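# Push cube out of the channel's lipped end and lift

## Task

Keeping both grippers out of the channel, push the cube out through the channel end that has the short ledge and raised lip, then hold it up past that end so that the cube's centre sits higher above the channel's roof than one cube width.

## Robot and tools

Robot: two six-joint xArm-style arms, left_arm and right_arm, each ending in a parallel two-finger gripper. Base poses in the scene frame: left_arm at (-0.057, +0.316, +0.091) m with quat_wxyz (+0.959, -0.190, +0.190, -0.087); right_arm at (-0.043, -0.160, +0.091) m with quat_wxyz (+0.963, +0.203, +0.176, +0.018). Both bases are tilted relative to the table. Any mounting plates and the metal frame behind the arms are fixed obstacles; a "too close" warning counts a plate and its side of the frame as part of that arm.

Scene frame: origin on the table surface midway between the arms, +z up, +x pointing out over the table, left_arm on the +y side. The arm names say nothing about left or right in a picture. Gripper frame: fingers point along its +z and separate along its y. end_effector_position is the pinch link, roughly 2 cm behind the fingertips when closed; closing moves the tips about 10 mm further along +z. The printed hand position can be somewhat wrong, more so at long reach, so check with cameras.

execute_actions takes "actions", a list that is empty or holds exactly one item, plus optional "pictures" (true/false; images come by default). Empty list: no command, just the current state. Move item: {"rows": [...], "steps": n}, with 1 to 15 rows and n from 1 to 15 (default 15); each step lasts 1/30 s, one row per step, and the final row is reused if the rows run out. Wait item: {"steps": n} alone, n up to 300, counted from the previous result and including your reply time. A refused call sends nothing at all.

Each row has 14 numbers, always both arms: left_arm waist, shoulder, elbow, forearm roll, wrist pitch, wrist roll, left opening, then the same seven for right_arm. Joint values are absolute target angles in radians, in the same convention as the Joint positions line (not offsets). Stated ranges per arm: waist -6.283 to 6.283, shoulder -2.059 to 2.094, elbow -3.927 to 0.192, forearm roll -6.283 to 6.283, wrist pitch -1.693 to 3.142, wrist roll -6.283 to 6.283. The whole call is refused if a target exceeds an end by more than 0.010 rad and also lies beyond that joint's last reported angle. True ends may differ by up to 0.010 rad; a target past the true end is clipped there and a "joint sent to its limit" line may appear (possibly referring to an earlier, still-running action). No such line does not prove there is room left. Opening is absolute on a -1 (closed) to +1 (fully open, 0.084 m pad gap) scale.

Motion limits: joint targets move at most 3.14 rad/s, take 0.16 s to reach that speed, and all joints of an arm are slowed together so they arrive together. Per step, a joint target stays within 0.623 rad of its measured angle, and if the targets would put the gripper over 70 mm from where it is measured, they are pulled back toward the current angles. Plan large moves as several calls. Between calls the arms keep heading for the last row sent until everything nearly stops or a step is HELD; after that, only a new action makes them go farther, though fingers already moving finish their motion.

Result lines: per arm, gripper position (m), quat_wxyz, linear (m/s) and angular (rad/s) velocity, all in the scene frame. Joint positions and Joint velocities give six joint values (rad, rad/s) per arm, then the pad gap (m, m/s). grip_measured is the measured opening on the command scale. "joint command not followed" means a clearance check altered or blocked some joint targets on some steps; the rest of the row still ran. HELD marks steps where your row was not (fully) sent. MOTOR HOT appears from 65 °C; at 80 °C an OVER-TEMPERATURE FAULT brakes that arm until it cools. Load limits (N m): waist 45, shoulder 45, elbow 27, forearm roll 27, wrist pitch 18, wrist roll 18, including the weight of anything held; hitting one causes a torque fault: the arm backs that joint off, sits still 10 s and drops the remainder of the call.

Gripping: to keep hold, command an opening well under grip_measured; a larger gap means a firmer squeeze, up to about 24 N per pad on objects up to about 6 cm wide. -1 gives full force on anything about 0.5 mm thick or more. Closing fast can press too hard and even spring the fingers open. Sending the read grip_measured back still presses lightly; wider parts may slip.

zoom_image: "camera" is one of cam_head_left, cam_head_right, cam_high, cam_low, cam_left_wrist, cam_right_wrist (all 672x504); "region" is [x0, y0, x1, y1] in pixels of that camera's latest image, origin top-left, at most 504 by 504. It returns a closer, sharper crop.

read_manual: optional "section", only "licences"; returns licence text and moves nothing.

finished_scene: "scene" is the current scene's number. It ends the scene permanently and reports whether the goal was met; the goal must already be reached and stable. Answering without any tool call ends the run.

Avoid: any gripper entering the channel, objects leaving the table, arms striking or pushing on each other, hard shoves, slams, drops and slips. Occasional outside nudges may shift loose objects. Smooth, economical motion with short pauses is preferred.

Each tool is called after "Request:" as name(argument=value, ...) on one line, values as JSON.

## Session

Request:
execute_actions(actions=[])

Scene clock: 0.00 s of 4350.00 s.
left_arm: end_effector_position=(+0.3344, +0.6974, +0.2468) grip_measured=+1.00 end_effector_quat_wxyz=(+0.263, +0.513, +0.817, -0.028) end_effector_velocity=(+0.000, -0.000, +0.000) end_effector_angular_velocity=(+0.000, -0.001, -0.001) | right_arm: end_effector_position=(-0.1287, -0.6680, +0.2068) grip_measured=+1.00 end_effector_quat_wxyz=(+0.104, +0.919, +0.370, -0.084) end_effector_velocity=(+0.000, +0.000, +0.000) end_effector_angular_velocity=(-0.000, -0.001, -0.001)
Joint positions: left_arm=[ 1.42  -0.618 -0.872 -0.816  1.313 -0.484  0.084] | right_arm=[-2.161 -0.365 -0.691  0.851  0.778 -3.368  0.084]
Joint velocities: left_arm=[ 0.    -0.    -0.001 -0.     0.001  0.001  0.   ] | right_arm=[-0.001 -0.     0.     0.     0.001  0.001 -0.   ]

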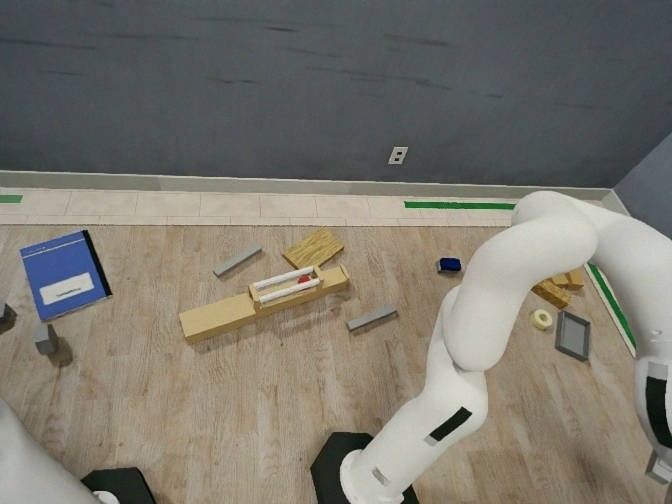

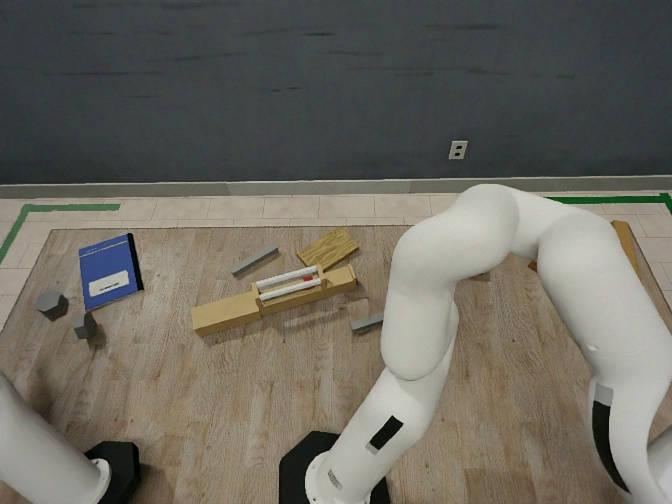

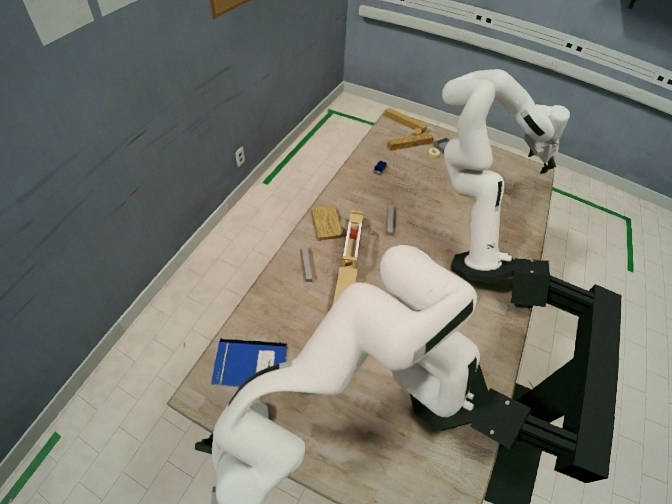

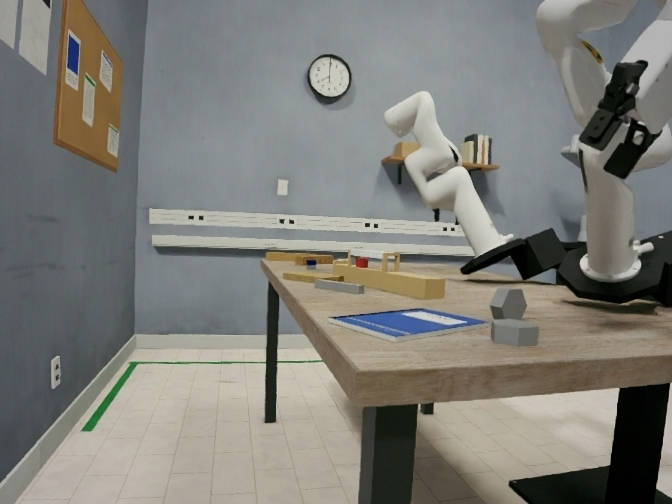

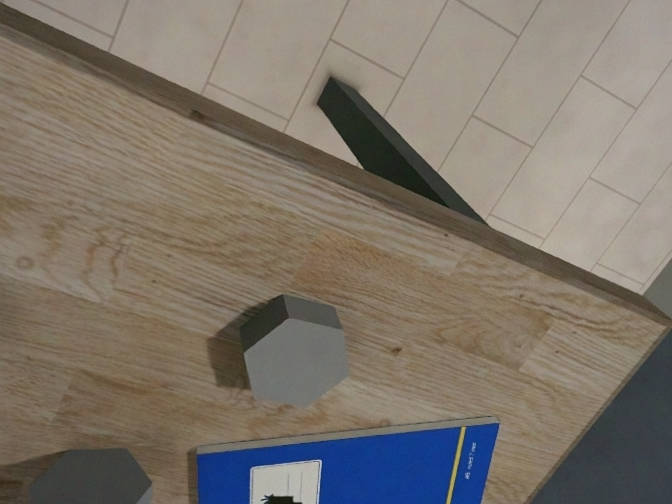

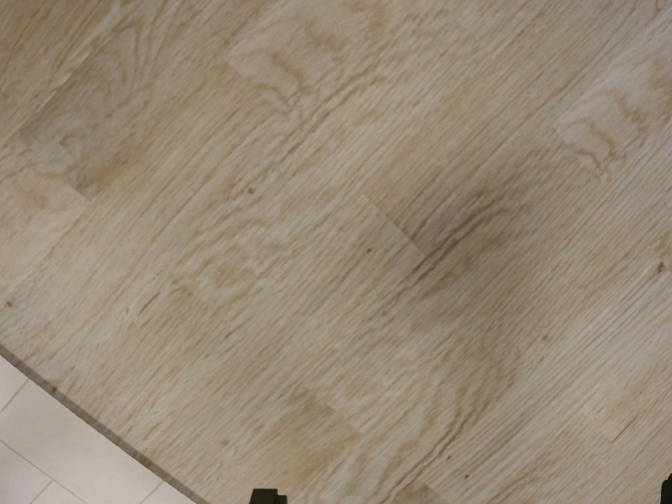

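Request:
zoom_image(camera="cam_head_left", region=[160, 210, 420, 360])

Request:
zoom_image(camera="cam_low", region=[260, 230, 460, 310])

Region (160, 210, 420, 360) of cam_head_left's 672x504 image, scaled by 1.938, with more detail than that image has; it fills the top 291 rows of this view, and the rest is white.

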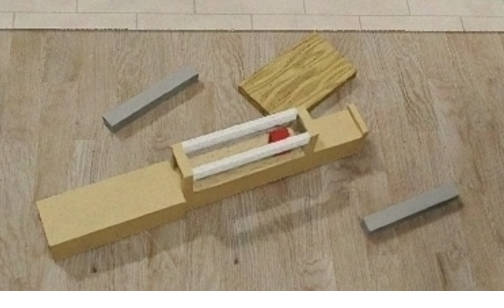

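Region (260, 230, 460, 310) of cam_low's 672x504 image, scaled by 2.520, with more detail than that image has; it fills the top 202 rows of this view, and the rest is white.

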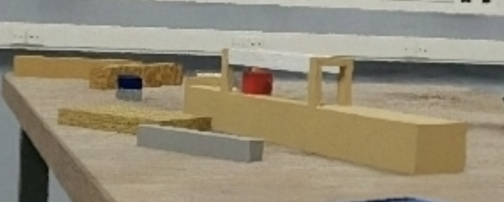

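Request:
execute_actions(actions=[{"rows":[[-0.932,-0.035,-1.274,0.53,1.467,0,1,-2.161,-0.365,-0.691,0.851,0.778,-3.368,1]]}], pictures=false)

Request:
execute_actions(actions=[{"steps":60}])

Scene clock: 28.97 s of 4350.00 s.
left_arm: end_effector_position=(+0.3820, +0.5727, +0.1443) grip_measured=+1.00 end_effector_quat_wxyz=(+0.163, +0.878, +0.360, -0.270) end_effector_velocity=(+0.124, -0.310, -0.108) end_effector_angular_velocity=(+0.038, +0.102, -3.238) | right_arm: end_effector_position=(-0.1285, -0.6681, +0.2069) grip_measured=+1.00 end_effector_quat_wxyz=(+0.104, +0.919, +0.371, -0.084) end_effector_velocity=(-0.000, -0.000, +0.000) end_effector_angular_velocity=(-0.000, +0.001, +0.000)
Joint positions: left_arm=[ 0.758 -0.193 -1.162 -0.152  1.424 -0.134  0.084] | right_arm=[-2.161 -0.365 -0.691  0.851  0.778 -3.368  0.084]
Joint velocities: left_arm=[-1.824  0.591 -0.41   1.819  0.157  0.492 -0.   ] | right_arm=[ 0.    -0.001  0.    -0.001 -0.001  0.001 -0.   ]
Steps of this call (steps 1 to 90: nothing new was sent; then 25.47 s passed at rest; steps 91 to 105: all 15 steps of this action). Readings (joint positions):
91: left_arm=[1.420 -0.618 -0.872 -0.816 1.313 -0.484] | right_arm=[-2.161 -0.365 -0.691 0.851 0.778 -3.368]
92: left_arm=[1.417 -0.615 -0.875 -0.812 1.314 -0.481] | right_arm=[-2.161 -0.365 -0.691 0.851 0.778 -3.368]
94: left_arm=[1.369 -0.572 -0.910 -0.760 1.327 -0.440] | right_arm=[-2.161 -0.365 -0.691 0.851 0.778 -3.368]
98: left_arm=[1.157 -0.388 -1.029 -0.550 1.373 -0.295] | right_arm=[-2.161 -0.365 -0.691 0.851 0.778 -3.368]
105: the state above

Scene clock: 30.97 s of 4350.00 s.
left_arm: end_effector_position=(+0.3686, +0.0788, +0.3487) grip_measured=+1.00 end_effector_quat_wxyz=(+0.000, +0.822, -0.570, -0.000) end_effector_velocity=(-0.001, -0.000, -0.000) end_effector_angular_velocity=(+0.001, +0.000, -0.003) | right_arm: end_effector_position=(-0.1285, -0.6681, +0.2069) grip_measured=+1.00 end_effector_quat_wxyz=(+0.104, +0.919, +0.371, -0.084) end_effector_velocity=(-0.000, -0.000, -0.000) end_effector_angular_velocity=(-0.001, -0.001, -0.002)
Joint positions: left_arm=[-0.932 -0.035 -1.274  0.53   1.467 -0.     0.084] | right_arm=[-2.161 -0.365 -0.691  0.851  0.778 -3.368  0.084]
Joint velocities: left_arm=[-0.001  0.     0.001  0.     0.001  0.001 -0.   ] | right_arm=[ 0.     0.001  0.     0.002 -0.001  0.    -0.   ]
Steps of this call (steps 1 to 60: the robot went on to your last target). Readings (joint positions):
1: left_arm=[0.696 -0.174 -1.175 -0.091 1.429 -0.119] | right_arm=[-2.161 -0.365 -0.691 0.851 0.778 -3.368]
2: left_arm=[0.635 -0.158 -1.187 -0.029 1.434 -0.105] | right_arm=[-2.161 -0.365 -0.691 0.851 0.778 -3.368]
4: left_arm=[0.513 -0.131 -1.206 0.090 1.441 -0.082] | right_arm=[-2.161 -0.365 -0.691 0.851 0.778 -3.368]
8: left_arm=[0.303 -0.099 -1.228 0.237 1.450 -0.055] | right_arm=[-2.161 -0.365 -0.691 0.851 0.778 -3.368]
60: the state above
All arms were judged still, so your last target was given up. Only a new action makes them travel on or press farther. Fingers that are still opening or closing keep moving.

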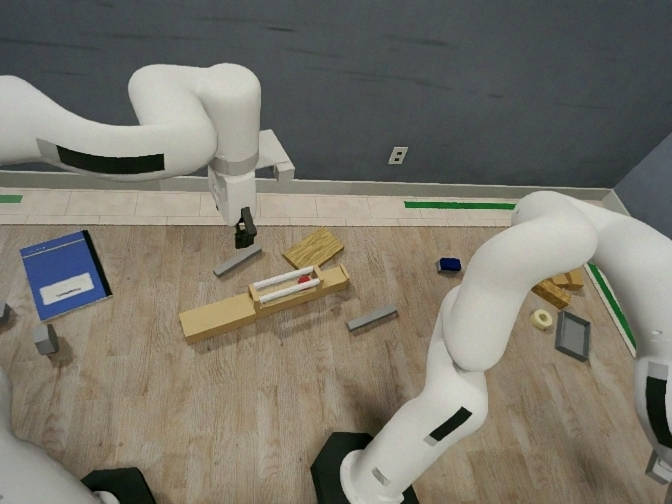

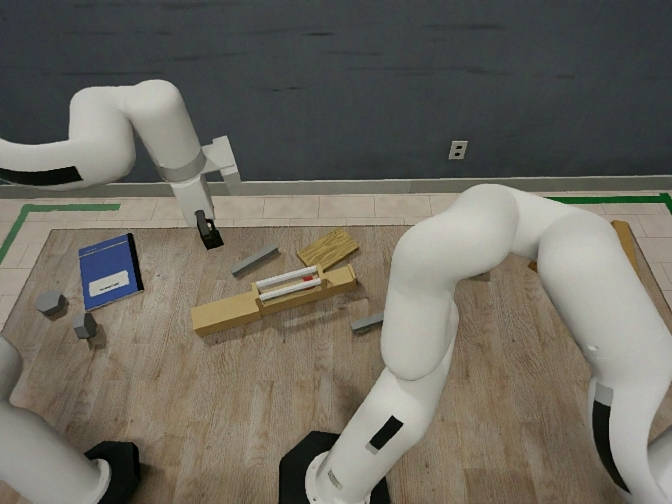

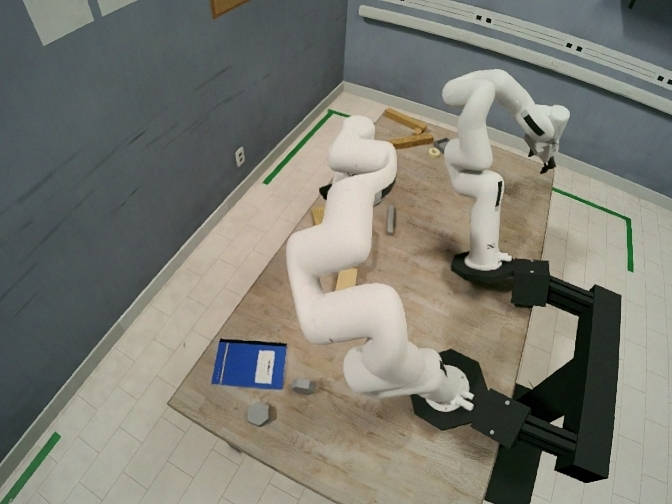

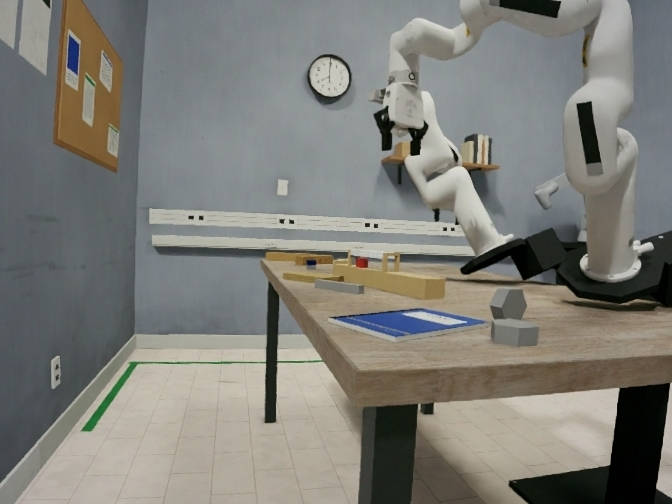

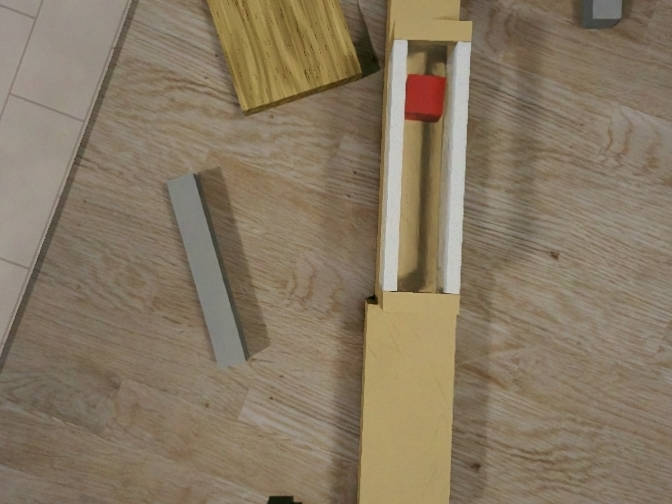

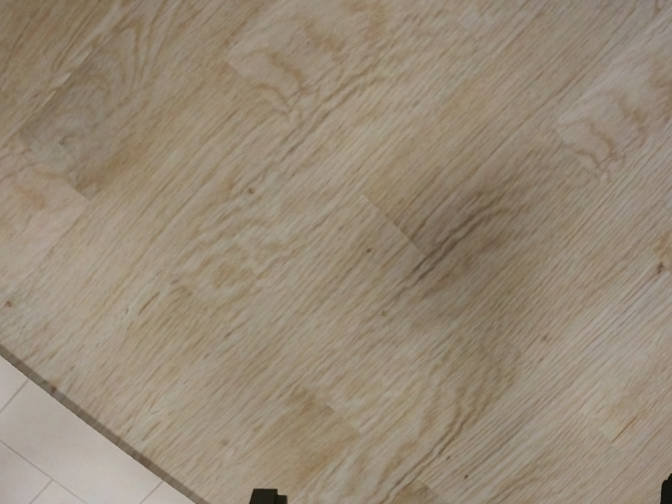

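Request:
execute_actions(actions=[{"rows":[[-0.430,0.351,-1.197,0.767,0.845,-0.16,1,-2.161,-0.365,-0.691,0.851,0.778,-3.368,1]]}], pictures=false)

Request:
execute_actions(actions=[{"steps":30}])

Scene clock: 50.00 s of 4350.00 s.
left_arm: end_effector_position=(+0.4619, +0.0758, +0.1587) grip_measured=+1.00 end_effector_quat_wxyz=(-0.020, +0.870, -0.493, +0.007) end_effector_velocity=(+0.135, +0.077, -0.479) end_effector_angular_velocity=(-0.024, +0.027, +0.342) | right_arm: end_effector_position=(-0.1285, -0.6681, +0.2069) grip_measured=+1.00 end_effector_quat_wxyz=(+0.104, +0.919, +0.371, -0.084) end_effector_velocity=(+0.000, -0.000, +0.000) end_effector_angular_velocity=(-0.001, +0.001, +0.001)
Joint positions: left_arm=[-0.579  0.237 -1.22   0.697  1.03  -0.112  0.084] | right_arm=[-2.161 -0.365 -0.691  0.851  0.778 -3.368  0.084]
Joint velocities: left_arm=[ 0.842  0.643  0.126  0.396 -1.036 -0.268 -0.   ] | right_arm=[ 0.    -0.001 -0.    -0.    -0.001 -0.001 -0.   ]
Steps of this call (steps 1 to 90: nothing new was sent; then 15.53 s passed at rest; steps 91 to 105: all 15 steps of this action). Readings (joint positions):
91: left_arm=[-0.932 -0.035 -1.274 0.530 1.467 -0.000] | right_arm=[-2.161 -0.365 -0.691 0.851 0.778 -3.368]
92: left_arm=[-0.930 -0.033 -1.274 0.531 1.462 -0.001] | right_arm=[-2.161 -0.365 -0.691 0.851 0.778 -3.368]
94: left_arm=[-0.893 -0.008 -1.273 0.550 1.411 -0.014] | right_arm=[-2.161 -0.365 -0.691 0.851 0.778 -3.368]
98: left_arm=[-0.776 0.086 -1.249 0.604 1.271 -0.050] | right_arm=[-2.161 -0.365 -0.691 0.851 0.778 -3.368]
105: the state above

Scene clock: 51.00 s of 4350.00 s.
left_arm: end_effector_position=(+0.4776, +0.0935, +0.0738) grip_measured=+1.00 end_effector_quat_wxyz=(-0.011, +0.883, -0.468, +0.004) end_effector_velocity=(+0.000, -0.000, -0.000) end_effector_angular_velocity=(-0.000, +0.000, +0.001) | right_arm: end_effector_position=(-0.1285, -0.6681, +0.2069) grip_measured=+1.00 end_effector_quat_wxyz=(+0.104, +0.919, +0.371, -0.084) end_effector_velocity=(-0.001, +0.000, -0.001) end_effector_angular_velocity=(+0.001, -0.000, -0.002)
Joint positions: left_arm=[-0.43   0.351 -1.197  0.767  0.845 -0.16   0.084] | right_arm=[-2.161 -0.365 -0.691  0.851  0.778 -3.368  0.084]
Joint velocities: left_arm=[ 0.     0.001 -0.     0.    -0.    -0.001  0.   ] | right_arm=[-0.001  0.002  0.     0.    -0.    -0.    -0.   ]
Steps of this call (steps 1 to 30: the robot went on to your last target). Readings (joint positions):
1: left_arm=[-0.551 0.259 -1.215 0.710 0.995 -0.121] | right_arm=[-2.161 -0.365 -0.691 0.851 0.778 -3.368]
2: left_arm=[-0.523 0.280 -1.211 0.723 0.960 -0.130] | right_arm=[-2.161 -0.365 -0.691 0.851 0.778 -3.368]
4: left_arm=[-0.467 0.322 -1.203 0.749 0.893 -0.148] | right_arm=[-2.161 -0.365 -0.691 0.851 0.778 -3.368]
8: left_arm=[-0.430 0.352 -1.194 0.766 0.849 -0.159] | right_arm=[-2.161 -0.365 -0.691 0.851 0.778 -3.368]
30: the state above
All arms were judged still, so your last target was given up. Only a new action makes them travel on or press farther. Fingers that are still opening or closing keep moving.

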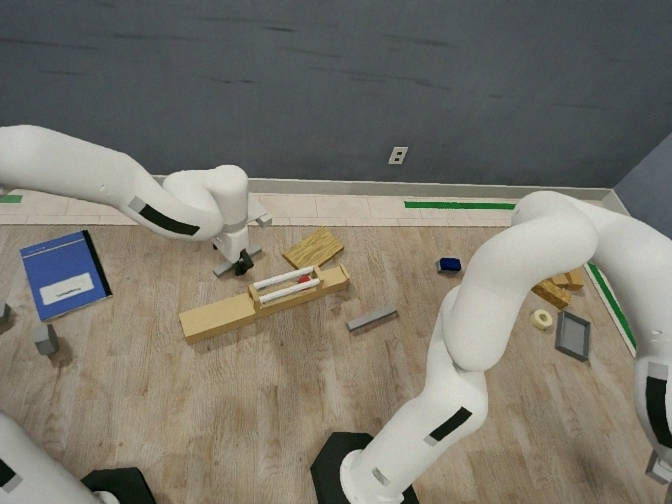

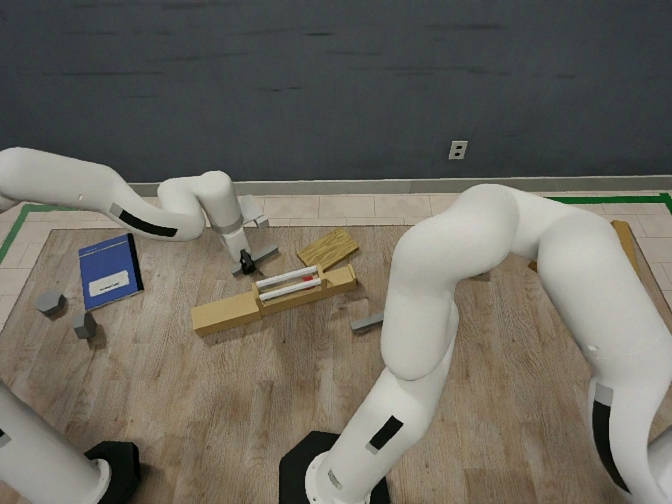

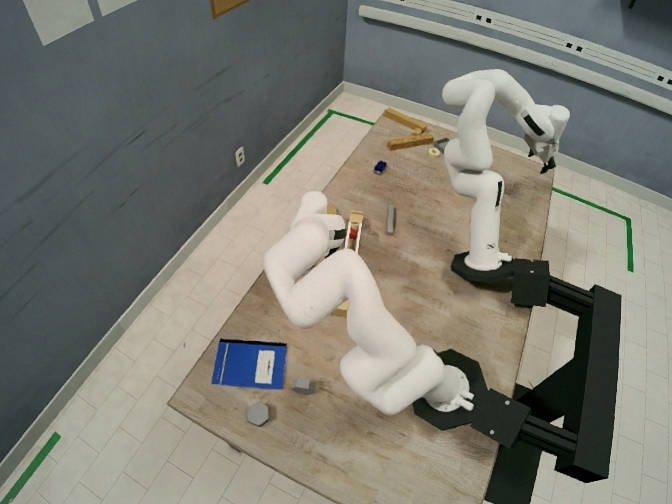

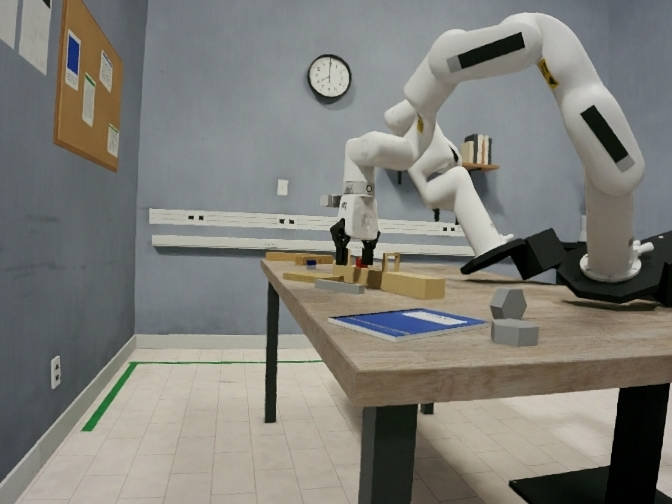

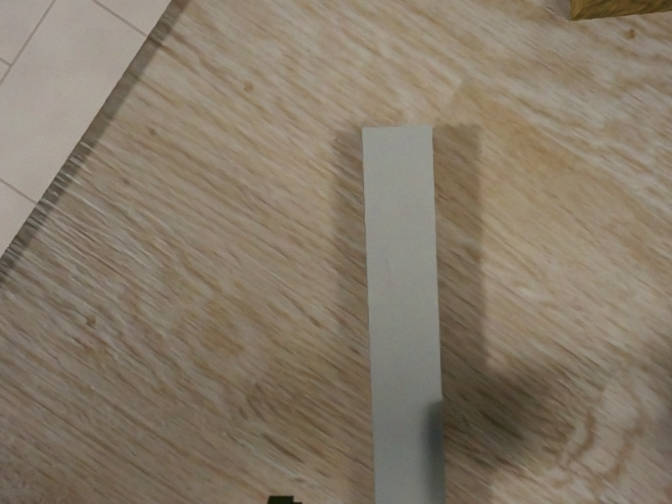

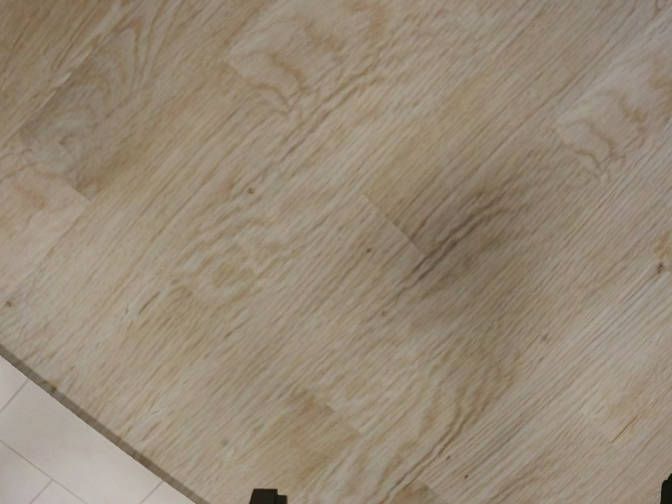

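Consistent. Descend and close.

Request:
execute_actions(actions=[{"rows":[[-0.342,0.419,-1.183,0.809,0.7355,-0.19,1,-2.161,-0.365,-0.691,0.851,0.778,-3.368,1]]}], pictures=false)

Request:
execute_actions(actions=[{"rows":[[-0.342,0.419,-1.183,0.809,0.7355,-0.19,-1,-2.161,-0.365,-0.691,0.851,0.778,-3.368,1]]}], pictures=false)

Request:
execute_actions(actions=[{"steps":20}], pictures=false)

Scene clock: 55.57 s of 4350.00 s.
left_arm: end_effector_position=(+0.4790, +0.1069, +0.0251) grip_measured=+1.00 end_effector_quat_wxyz=(+0.001, +0.891, -0.453, +0.001) end_effector_velocity=(-0.012, +0.002, -0.011) end_effector_angular_velocity=(+0.014, +0.024, -0.011) | right_arm: end_effector_position=(-0.1285, -0.6681, +0.2069) grip_measured=+1.00 end_effector_quat_wxyz=(+0.104, +0.919, +0.371, -0.084) end_effector_velocity=(-0.000, +0.000, -0.000) end_effector_angular_velocity=(+0.002, +0.000, +0.001)
Joint positions: left_arm=[-0.343  0.418 -1.184  0.809  0.735 -0.19   0.084] | right_arm=[-2.161 -0.365 -0.691  0.851  0.778 -3.368  0.084]
Joint velocities: left_arm=[ 0.003  0.011  0.017  0.     0.002  0.    -0.   ] | right_arm=[ 0.     0.001  0.    -0.001  0.    -0.     0.   ]
Steps of this call (steps 1 to 90: nothing new was sent; then 1.07 s passed at rest; steps 91 to 105: all 15 steps of this action). Readings (joint positions):
91: left_arm=[-0.430 0.351 -1.197 0.767 0.845 -0.160] | right_arm=[-2.161 -0.365 -0.691 0.851 0.778 -3.368]
92: left_arm=[-0.428 0.353 -1.197 0.769 0.840 -0.161] | right_arm=[-2.161 -0.365 -0.691 0.851 0.778 -3.368]
94: left_arm=[-0.395 0.377 -1.196 0.786 0.792 -0.174] | right_arm=[-2.161 -0.365 -0.691 0.851 0.778 -3.368]
98: left_arm=[-0.340 0.423 -1.177 0.808 0.741 -0.189] | right_arm=[-2.161 -0.365 -0.691 0.851 0.778 -3.368]
105: the state above

Scene clock: 56.07 s of 4350.00 s.
left_arm: end_effector_position=(+0.4784, +0.1073, +0.0243) grip_measured=-0.56 end_effector_quat_wxyz=(+0.000, +0.891, -0.453, +0.000) end_effector_velocity=(-0.001, -0.000, -0.000) end_effector_angular_velocity=(+0.000, +0.001, -0.000) | right_arm: end_effector_position=(-0.1285, -0.6681, +0.2069) grip_measured=+1.00 end_effector_quat_wxyz=(+0.104, +0.919, +0.371, -0.084) end_effector_velocity=(+0.000, -0.000, -0.000) end_effector_angular_velocity=(+0.000, -0.001, +0.001)
Joint positions: left_arm=[-0.342  0.419 -1.183  0.809  0.735 -0.19   0.02 ] | right_arm=[-2.161 -0.365 -0.691  0.851  0.778 -3.368  0.084]
Joint velocities: left_arm=[-0.     0.001  0.001 -0.    -0.    -0.001  0.   ] | right_arm=[ 0.001  0.     0.     0.001  0.    -0.001  0.   ]
Steps of this call (steps 1 to 15: all 15 steps of this action). Readings (joint positions):
1: left_arm=[-0.343 0.418 -1.184 0.809 0.735 -0.190] | right_arm=[-2.161 -0.365 -0.691 0.851 0.778 -3.368]
2: left_arm=[-0.343 0.418 -1.183 0.809 0.735 -0.190] | right_arm=[-2.161 -0.365 -0.691 0.851 0.778 -3.368]
4: left_arm=[-0.342 0.419 -1.183 0.809 0.736 -0.190] | right_arm=[-2.161 -0.365 -0.691 0.851 0.778 -3.368]
8: left_arm=[-0.342 0.419 -1.183 0.809 0.736 -0.190] | right_arm=[-2.161 -0.365 -0.691 0.851 0.778 -3.368]
15: the state above

Scene clock: 56.73 s of 4350.00 s.
left_arm: end_effector_position=(+0.4782, +0.1073, +0.0242) grip_measured=-0.56 end_effector_quat_wxyz=(+0.000, +0.891, -0.453, +0.000) end_effector_velocity=(-0.000, -0.000, -0.000) end_effector_angular_velocity=(-0.000, +0.000, +0.000) | right_arm: end_effector_position=(-0.1285, -0.6681, +0.2069) grip_measured=+1.00 end_effector_quat_wxyz=(+0.104, +0.919, +0.371, -0.084) end_effector_velocity=(+0.000, -0.001, +0.001) end_effector_angular_velocity=(-0.003, -0.000, -0.000)
Joint positions: left_arm=[-0.342  0.419 -1.183  0.809  0.735 -0.19   0.02 ] | right_arm=[-2.161 -0.365 -0.691  0.851  0.778 -3.368  0.084]
Joint velocities: left_arm=[ 0.     0.     0.    -0.    -0.001 -0.     0.   ] | right_arm=[ 0.    -0.002 -0.     0.003 -0.001  0.    -0.   ]
Steps of this call (steps 1 to 15: the robot went on to your last target; steps 16 to 20: nothing new was sent). Readings (joint positions):
1: left_arm=[-0.342 0.419 -1.183 0.809 0.735 -0.190] | right_arm=[-2.161 -0.365 -0.691 0.851 0.778 -3.368]
2: left_arm=[-0.342 0.419 -1.183 0.809 0.735 -0.190] | right_arm=[-2.161 -0.365 -0.691 0.851 0.778 -3.368]
4: left_arm=[-0.342 0.419 -1.183 0.809 0.735 -0.190] | right_arm=[-2.161 -0.365 -0.691 0.851 0.778 -3.368]
8: left_arm=[-0.342 0.419 -1.183 0.809 0.735 -0.190] | right_arm=[-2.161 -0.365 -0.691 0.851 0.778 -3.368]
20: the state above
All arms were judged still, so your last target was given up. Only a new action makes them travel on or press farther. Fingers that are still opening or closing keep moving.

Request:
execute_actions(actions=[{"rows":[[-0.579,0.237,-1.22,0.697,1.03,-0.112,-1,-2.161,-0.365,-0.691,0.851,0.778,-3.368,1]]}], pictures=false)

Request:
execute_actions(actions=[{"rows":[[-0.5503,-0.2143,-0.5558,0.7568,0.842,-0.016,-1,-2.161,-0.365,-0.691,0.851,0.778,-3.368,1]]}], pictures=false)

Request:
execute_actions(actions=[{"steps":30}])

Scene clock: 65.67 s of 4350.00 s.
left_arm: end_effector_position=(+0.4625, +0.0759, +0.1588) grip_measured=-0.56 end_effector_quat_wxyz=(-0.020, +0.870, -0.493, +0.008) end_effector_velocity=(-0.042, +0.021, -0.058) end_effector_angular_velocity=(+0.119, +0.110, -0.040) | right_arm: end_effector_position=(-0.1285, -0.6681, +0.2069) grip_measured=+1.00 end_effector_quat_wxyz=(+0.104, +0.919, +0.371, -0.084) end_effector_velocity=(+0.000, -0.000, +0.000) end_effector_angular_velocity=(-0.002, -0.001, -0.001)
Joint positions: left_arm=[-0.578  0.237 -1.22   0.698  1.029 -0.112  0.02 ] | right_arm=[-2.161 -0.365 -0.691  0.851  0.778 -3.368  0.084]
Joint velocities: left_arm=[ 0.027  0.056  0.067 -0.006  0.043  0.005  0.   ] | right_arm=[-0.    -0.001  0.     0.002 -0.     0.    -0.   ]
Steps of this call (steps 1 to 90: nothing new was sent; then 5.43 s passed at rest; steps 91 to 105: all 15 steps of this action). Readings (joint positions):
91: left_arm=[-0.342 0.419 -1.183 0.809 0.736 -0.190] | right_arm=[-2.161 -0.365 -0.691 0.851 0.778 -3.368]
92: left_arm=[-0.344 0.418 -1.183 0.807 0.740 -0.189] | right_arm=[-2.161 -0.365 -0.691 0.851 0.778 -3.368]
94: left_arm=[-0.378 0.395 -1.182 0.788 0.794 -0.175] | right_arm=[-2.161 -0.365 -0.691 0.851 0.778 -3.368]
98: left_arm=[-0.497 0.301 -1.207 0.735 0.928 -0.139] | right_arm=[-2.161 -0.365 -0.691 0.851 0.778 -3.368]
105: the state above

Scene clock: 66.17 s of 4350.00 s.
left_arm: end_effector_position=(+0.3237, +0.1676, +0.1306) grip_measured=-0.56 end_effector_quat_wxyz=(-0.002, +0.812, -0.583, -0.001) end_effector_velocity=(-0.180, +0.092, -0.059) end_effector_angular_velocity=(+0.017, +0.093, -0.227) | right_arm: end_effector_position=(-0.1285, -0.6681, +0.2069) grip_measured=+1.00 end_effector_quat_wxyz=(+0.104, +0.919, +0.371, -0.084) end_effector_velocity=(+0.000, +0.000, -0.001) end_effector_angular_velocity=(+0.001, -0.002, -0.001)
Joint positions: left_arm=[-0.551 -0.198 -0.577  0.755  0.851 -0.02   0.02 ] | right_arm=[-2.161 -0.365 -0.691  0.851  0.778 -3.368  0.084]
Joint velocities: left_arm=[ 0.02  -0.403  0.653  0.046 -0.148  0.085 -0.   ] | right_arm=[0.001 0.001 0.    0.001 0.    0.    0.   ]
Steps of this call (steps 1 to 15: all 15 steps of this action). Readings (joint positions):
1: left_arm=[-0.577 0.239 -1.218 0.697 1.030 -0.112] | right_arm=[-2.161 -0.365 -0.691 0.851 0.778 -3.368]
2: left_arm=[-0.577 0.237 -1.213 0.699 1.028 -0.111] | right_arm=[-2.161 -0.365 -0.691 0.851 0.778 -3.368]
4: left_arm=[-0.573 0.203 -1.164 0.707 1.009 -0.103] | right_arm=[-2.161 -0.365 -0.691 0.851 0.778 -3.368]
8: left_arm=[-0.563 0.033 -0.925 0.727 0.943 -0.069] | right_arm=[-2.161 -0.365 -0.691 0.851 0.778 -3.368]
15: the state above

Scene clock: 67.17 s of 4350.00 s.
left_arm: end_effector_position=(+0.3187, +0.1698, +0.1298) grip_measured=-0.56 end_effector_quat_wxyz=(+0.000, +0.810, -0.587, +0.000) end_effector_velocity=(-0.001, +0.000, -0.000) end_effector_angular_velocity=(+0.001, +0.001, -0.002) | right_arm: end_effector_position=(-0.1285, -0.6681, +0.2069) grip_measured=+1.00 end_effector_quat_wxyz=(+0.104, +0.919, +0.371, -0.084) end_effector_velocity=(-0.000, +0.000, -0.000) end_effector_angular_velocity=(+0.000, -0.001, -0.001)
Joint positions: left_arm=[-0.55  -0.214 -0.556  0.757  0.842 -0.016  0.02 ] | right_arm=[-2.161 -0.365 -0.691  0.851  0.778 -3.368  0.084]
Joint velocities: left_arm=[ 0.    -0.     0.001 -0.     0.001  0.002 -0.   ] | right_arm=[-0.     0.001 -0.     0.     0.     0.     0.   ]
Steps of this call (steps 1 to 30: the robot went on to your last target). Readings (joint positions):
1: left_arm=[-0.550 -0.207 -0.563 0.756 0.847 -0.018] | right_arm=[-2.161 -0.365 -0.691 0.851 0.778 -3.368]
2: left_arm=[-0.550 -0.211 -0.558 0.756 0.845 -0.017] | right_arm=[-2.161 -0.365 -0.691 0.851 0.778 -3.368]
4: left_arm=[-0.550 -0.213 -0.559 0.757 0.842 -0.016] | right_arm=[-2.161 -0.365 -0.691 0.851 0.778 -3.368]
8: left_arm=[-0.550 -0.213 -0.558 0.757 0.842 -0.016] | right_arm=[-2.161 -0.365 -0.691 0.851 0.778 -3.368]
30: the state above
All arms were judged still, so your last target was given up. Only a new action makes them travel on or press farther. Fingers that are still opening or closing keep moving.

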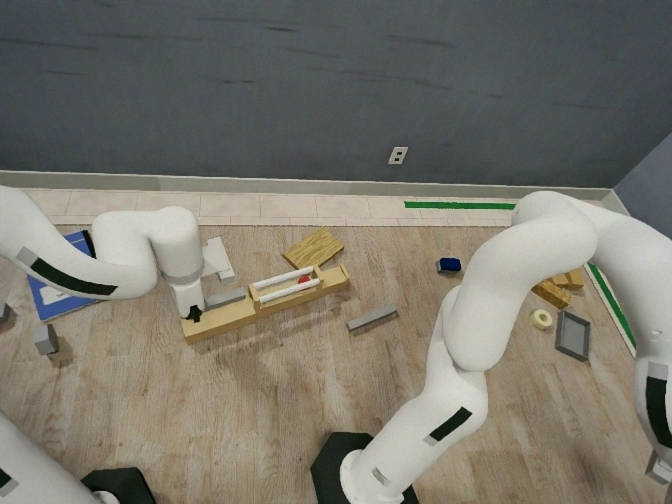

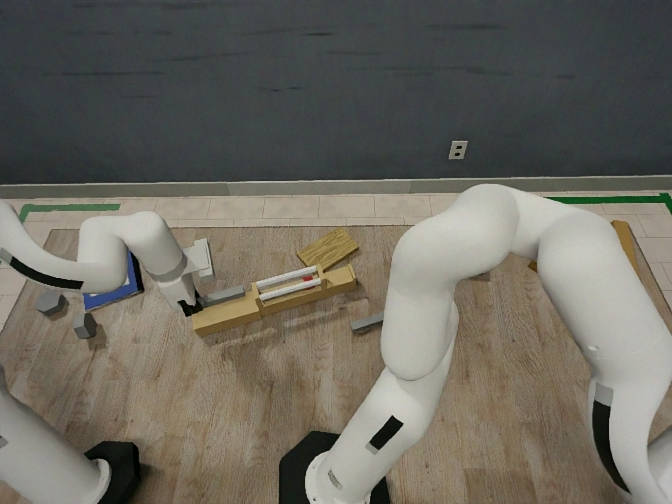

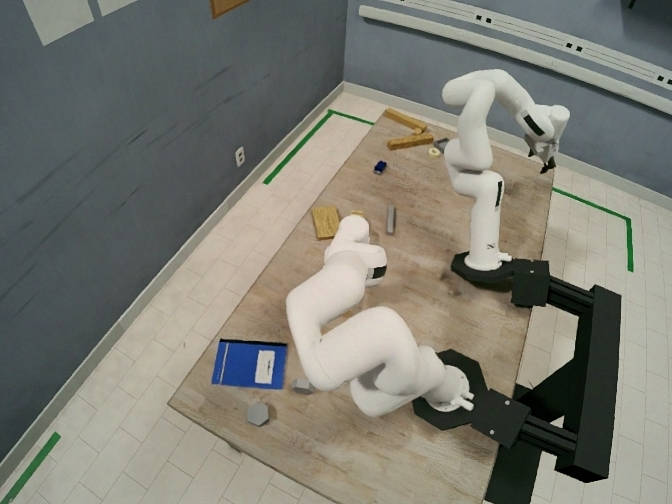

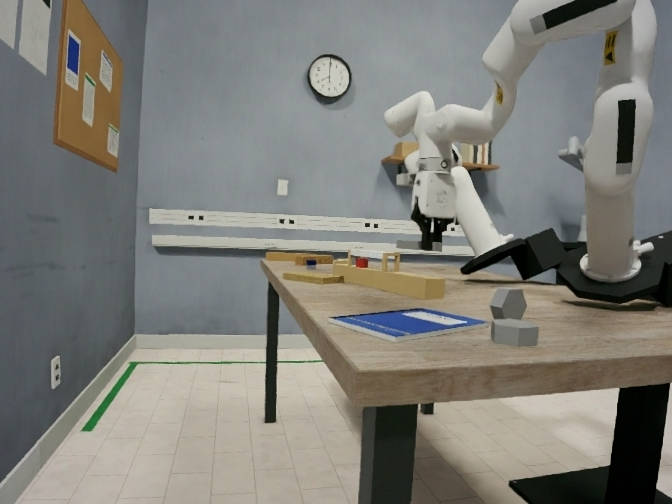

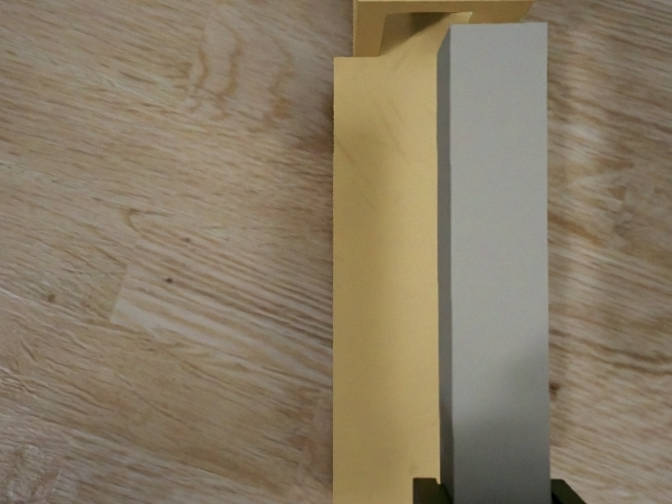

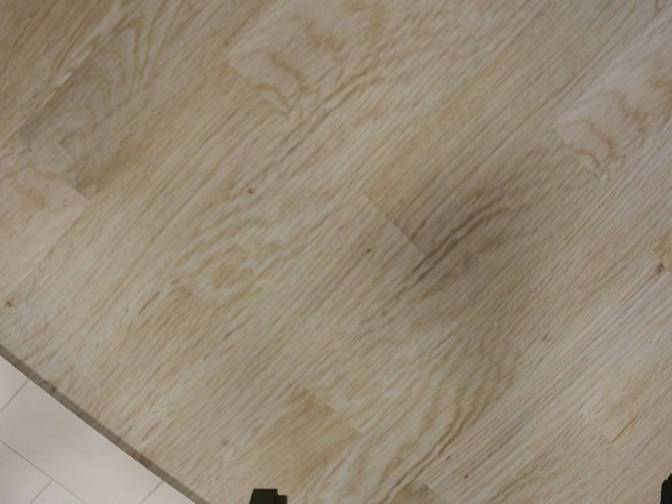

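Request:
execute_actions(actions=[{"rows":[[-0.42,-0.0484,-0.5564,0.9308,0.6703,-0.117,-1,-2.161,-0.365,-0.691,0.851,0.778,-3.368,1]]}], pictures=false)

Request:
execute_actions(actions=[{"steps":15}])

Request:
zoom_image(camera="cam_low", region=[300, 220, 480, 310])

Scene clock: 78.53 s of 4350.00 s.
left_arm: end_effector_position=(+0.3210, +0.1703, +0.0680) grip_measured=-0.56 end_effector_quat_wxyz=(+0.000, +0.810, -0.586, +0.000) end_effector_velocity=(+0.000, -0.000, +0.000) end_effector_angular_velocity=(-0.002, -0.002, -0.000) | right_arm: end_effector_position=(-0.1285, -0.6681, +0.2069) grip_measured=+1.00 end_effector_quat_wxyz=(+0.104, +0.919, +0.371, -0.084) end_effector_velocity=(+0.000, -0.000, +0.001) end_effector_angular_velocity=(-0.002, +0.001, +0.000)
Joint positions: left_arm=[-0.42  -0.049 -0.556  0.93   0.67  -0.117  0.02 ] | right_arm=[-2.161 -0.365 -0.691  0.851  0.778 -3.368  0.084]
Joint velocities: left_arm=[ 0.    -0.001  0.     0.002 -0.002 -0.001  0.   ] | right_arm=[-0.001 -0.002  0.     0.001 -0.    -0.     0.   ]
Steps of this call (steps 1 to 90: nothing new was sent; then 7.87 s passed at rest; steps 91 to 105: all 15 steps of this action). Readings (joint positions):
91: left_arm=[-0.550 -0.214 -0.556 0.757 0.842 -0.016] | right_arm=[-2.161 -0.365 -0.691 0.851 0.778 -3.368]
92: left_arm=[-0.548 -0.211 -0.556 0.761 0.837 -0.019] | right_arm=[-2.161 -0.365 -0.691 0.851 0.778 -3.368]
94: left_arm=[-0.512 -0.168 -0.560 0.812 0.785 -0.049] | right_arm=[-2.161 -0.365 -0.691 0.851 0.778 -3.368]
98: left_arm=[-0.424 -0.051 -0.551 0.922 0.682 -0.111] | right_arm=[-2.161 -0.365 -0.691 0.851 0.778 -3.368]
105: the state above

Scene clock: 79.03 s of 4350.00 s.
left_arm: end_effector_position=(+0.3210, +0.1704, +0.0678) grip_measured=-0.56 end_effector_quat_wxyz=(+0.000, +0.810, -0.586, +0.000) end_effector_velocity=(-0.001, +0.000, -0.001) end_effector_angular_velocity=(+0.001, +0.002, -0.002) | right_arm: end_effector_position=(-0.1285, -0.6681, +0.2069) grip_measured=+1.00 end_effector_quat_wxyz=(+0.104, +0.919, +0.371, -0.084) end_effector_velocity=(-0.000, +0.000, -0.001) end_effector_angular_velocity=(-0.000, -0.002, -0.003)
Joint positions: left_arm=[-0.42  -0.048 -0.556  0.931  0.67  -0.117  0.02 ] | right_arm=[-2.161 -0.365 -0.691  0.851  0.778 -3.368  0.084]
Joint velocities: left_arm=[ 0.     0.001  0.002  0.    -0.     0.    -0.   ] | right_arm=[-0.     0.002 -0.     0.003  0.     0.001 -0.   ]
Steps of this call (steps 1 to 15: the robot went on to your last target). Readings (joint positions):
1: left_arm=[-0.420 -0.049 -0.556 0.930 0.670 -0.117] | right_arm=[-2.161 -0.365 -0.691 0.851 0.778 -3.368]
2: left_arm=[-0.420 -0.049 -0.556 0.931 0.670 -0.117] | right_arm=[-2.161 -0.365 -0.691 0.851 0.778 -3.368]
4: left_arm=[-0.420 -0.049 -0.556 0.931 0.670 -0.117] | right_arm=[-2.161 -0.365 -0.691 0.851 0.778 -3.368]
8: left_arm=[-0.420 -0.049 -0.556 0.931 0.670 -0.117] | right_arm=[-2.161 -0.365 -0.691 0.851 0.778 -3.368]
15: the state above
All arms were judged still, so your last target was given up. Only a new action makes them travel on or press farther. Fingers that are still opening or closing keep moving.

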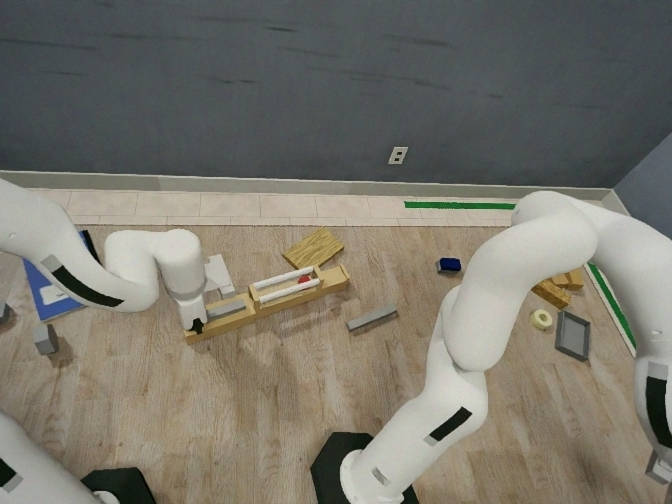

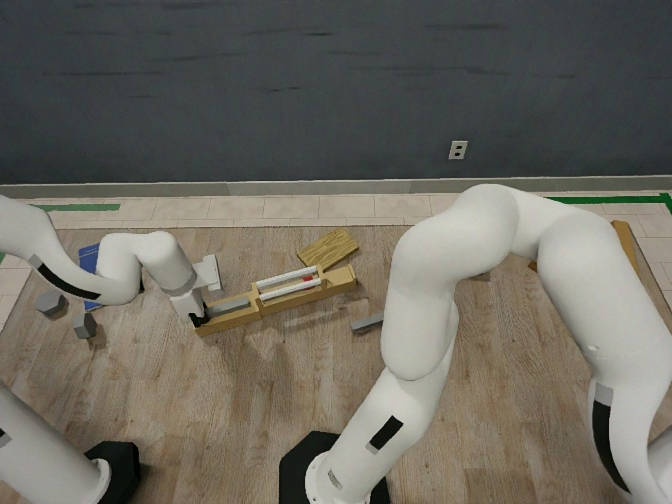

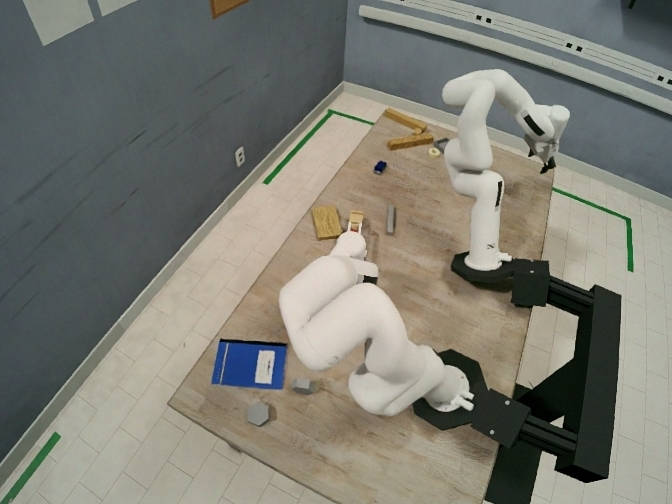

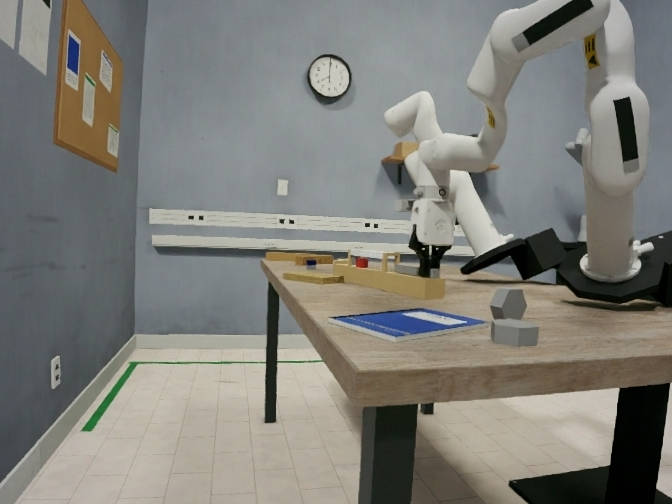

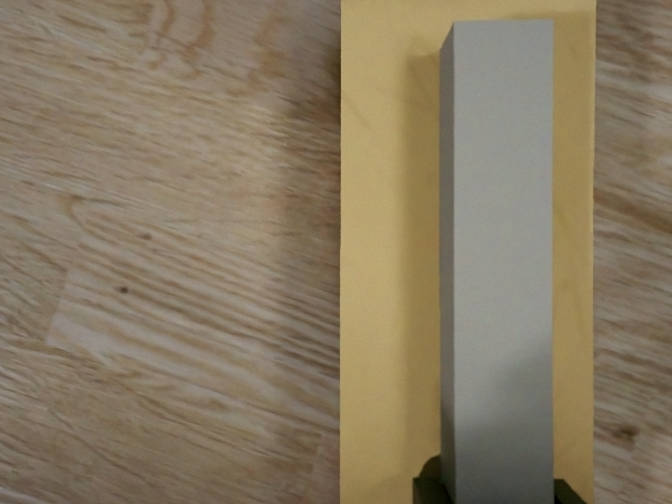

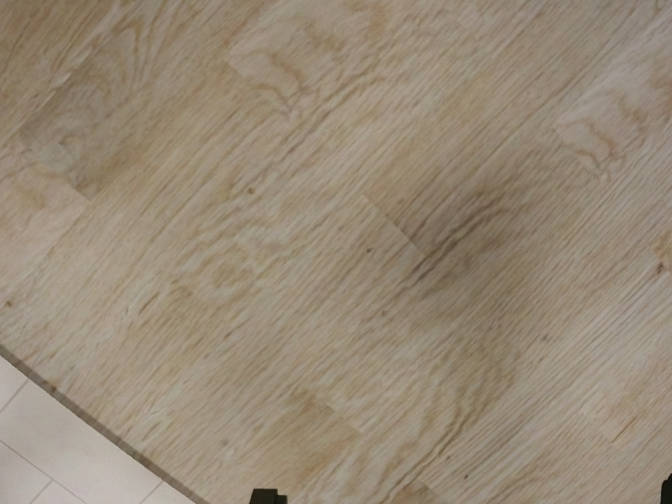

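Region (300, 220, 480, 310) of cam_low's 672x504 image, scaled by 2.800, with more detail than that image has.

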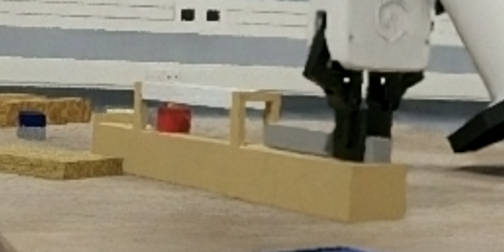

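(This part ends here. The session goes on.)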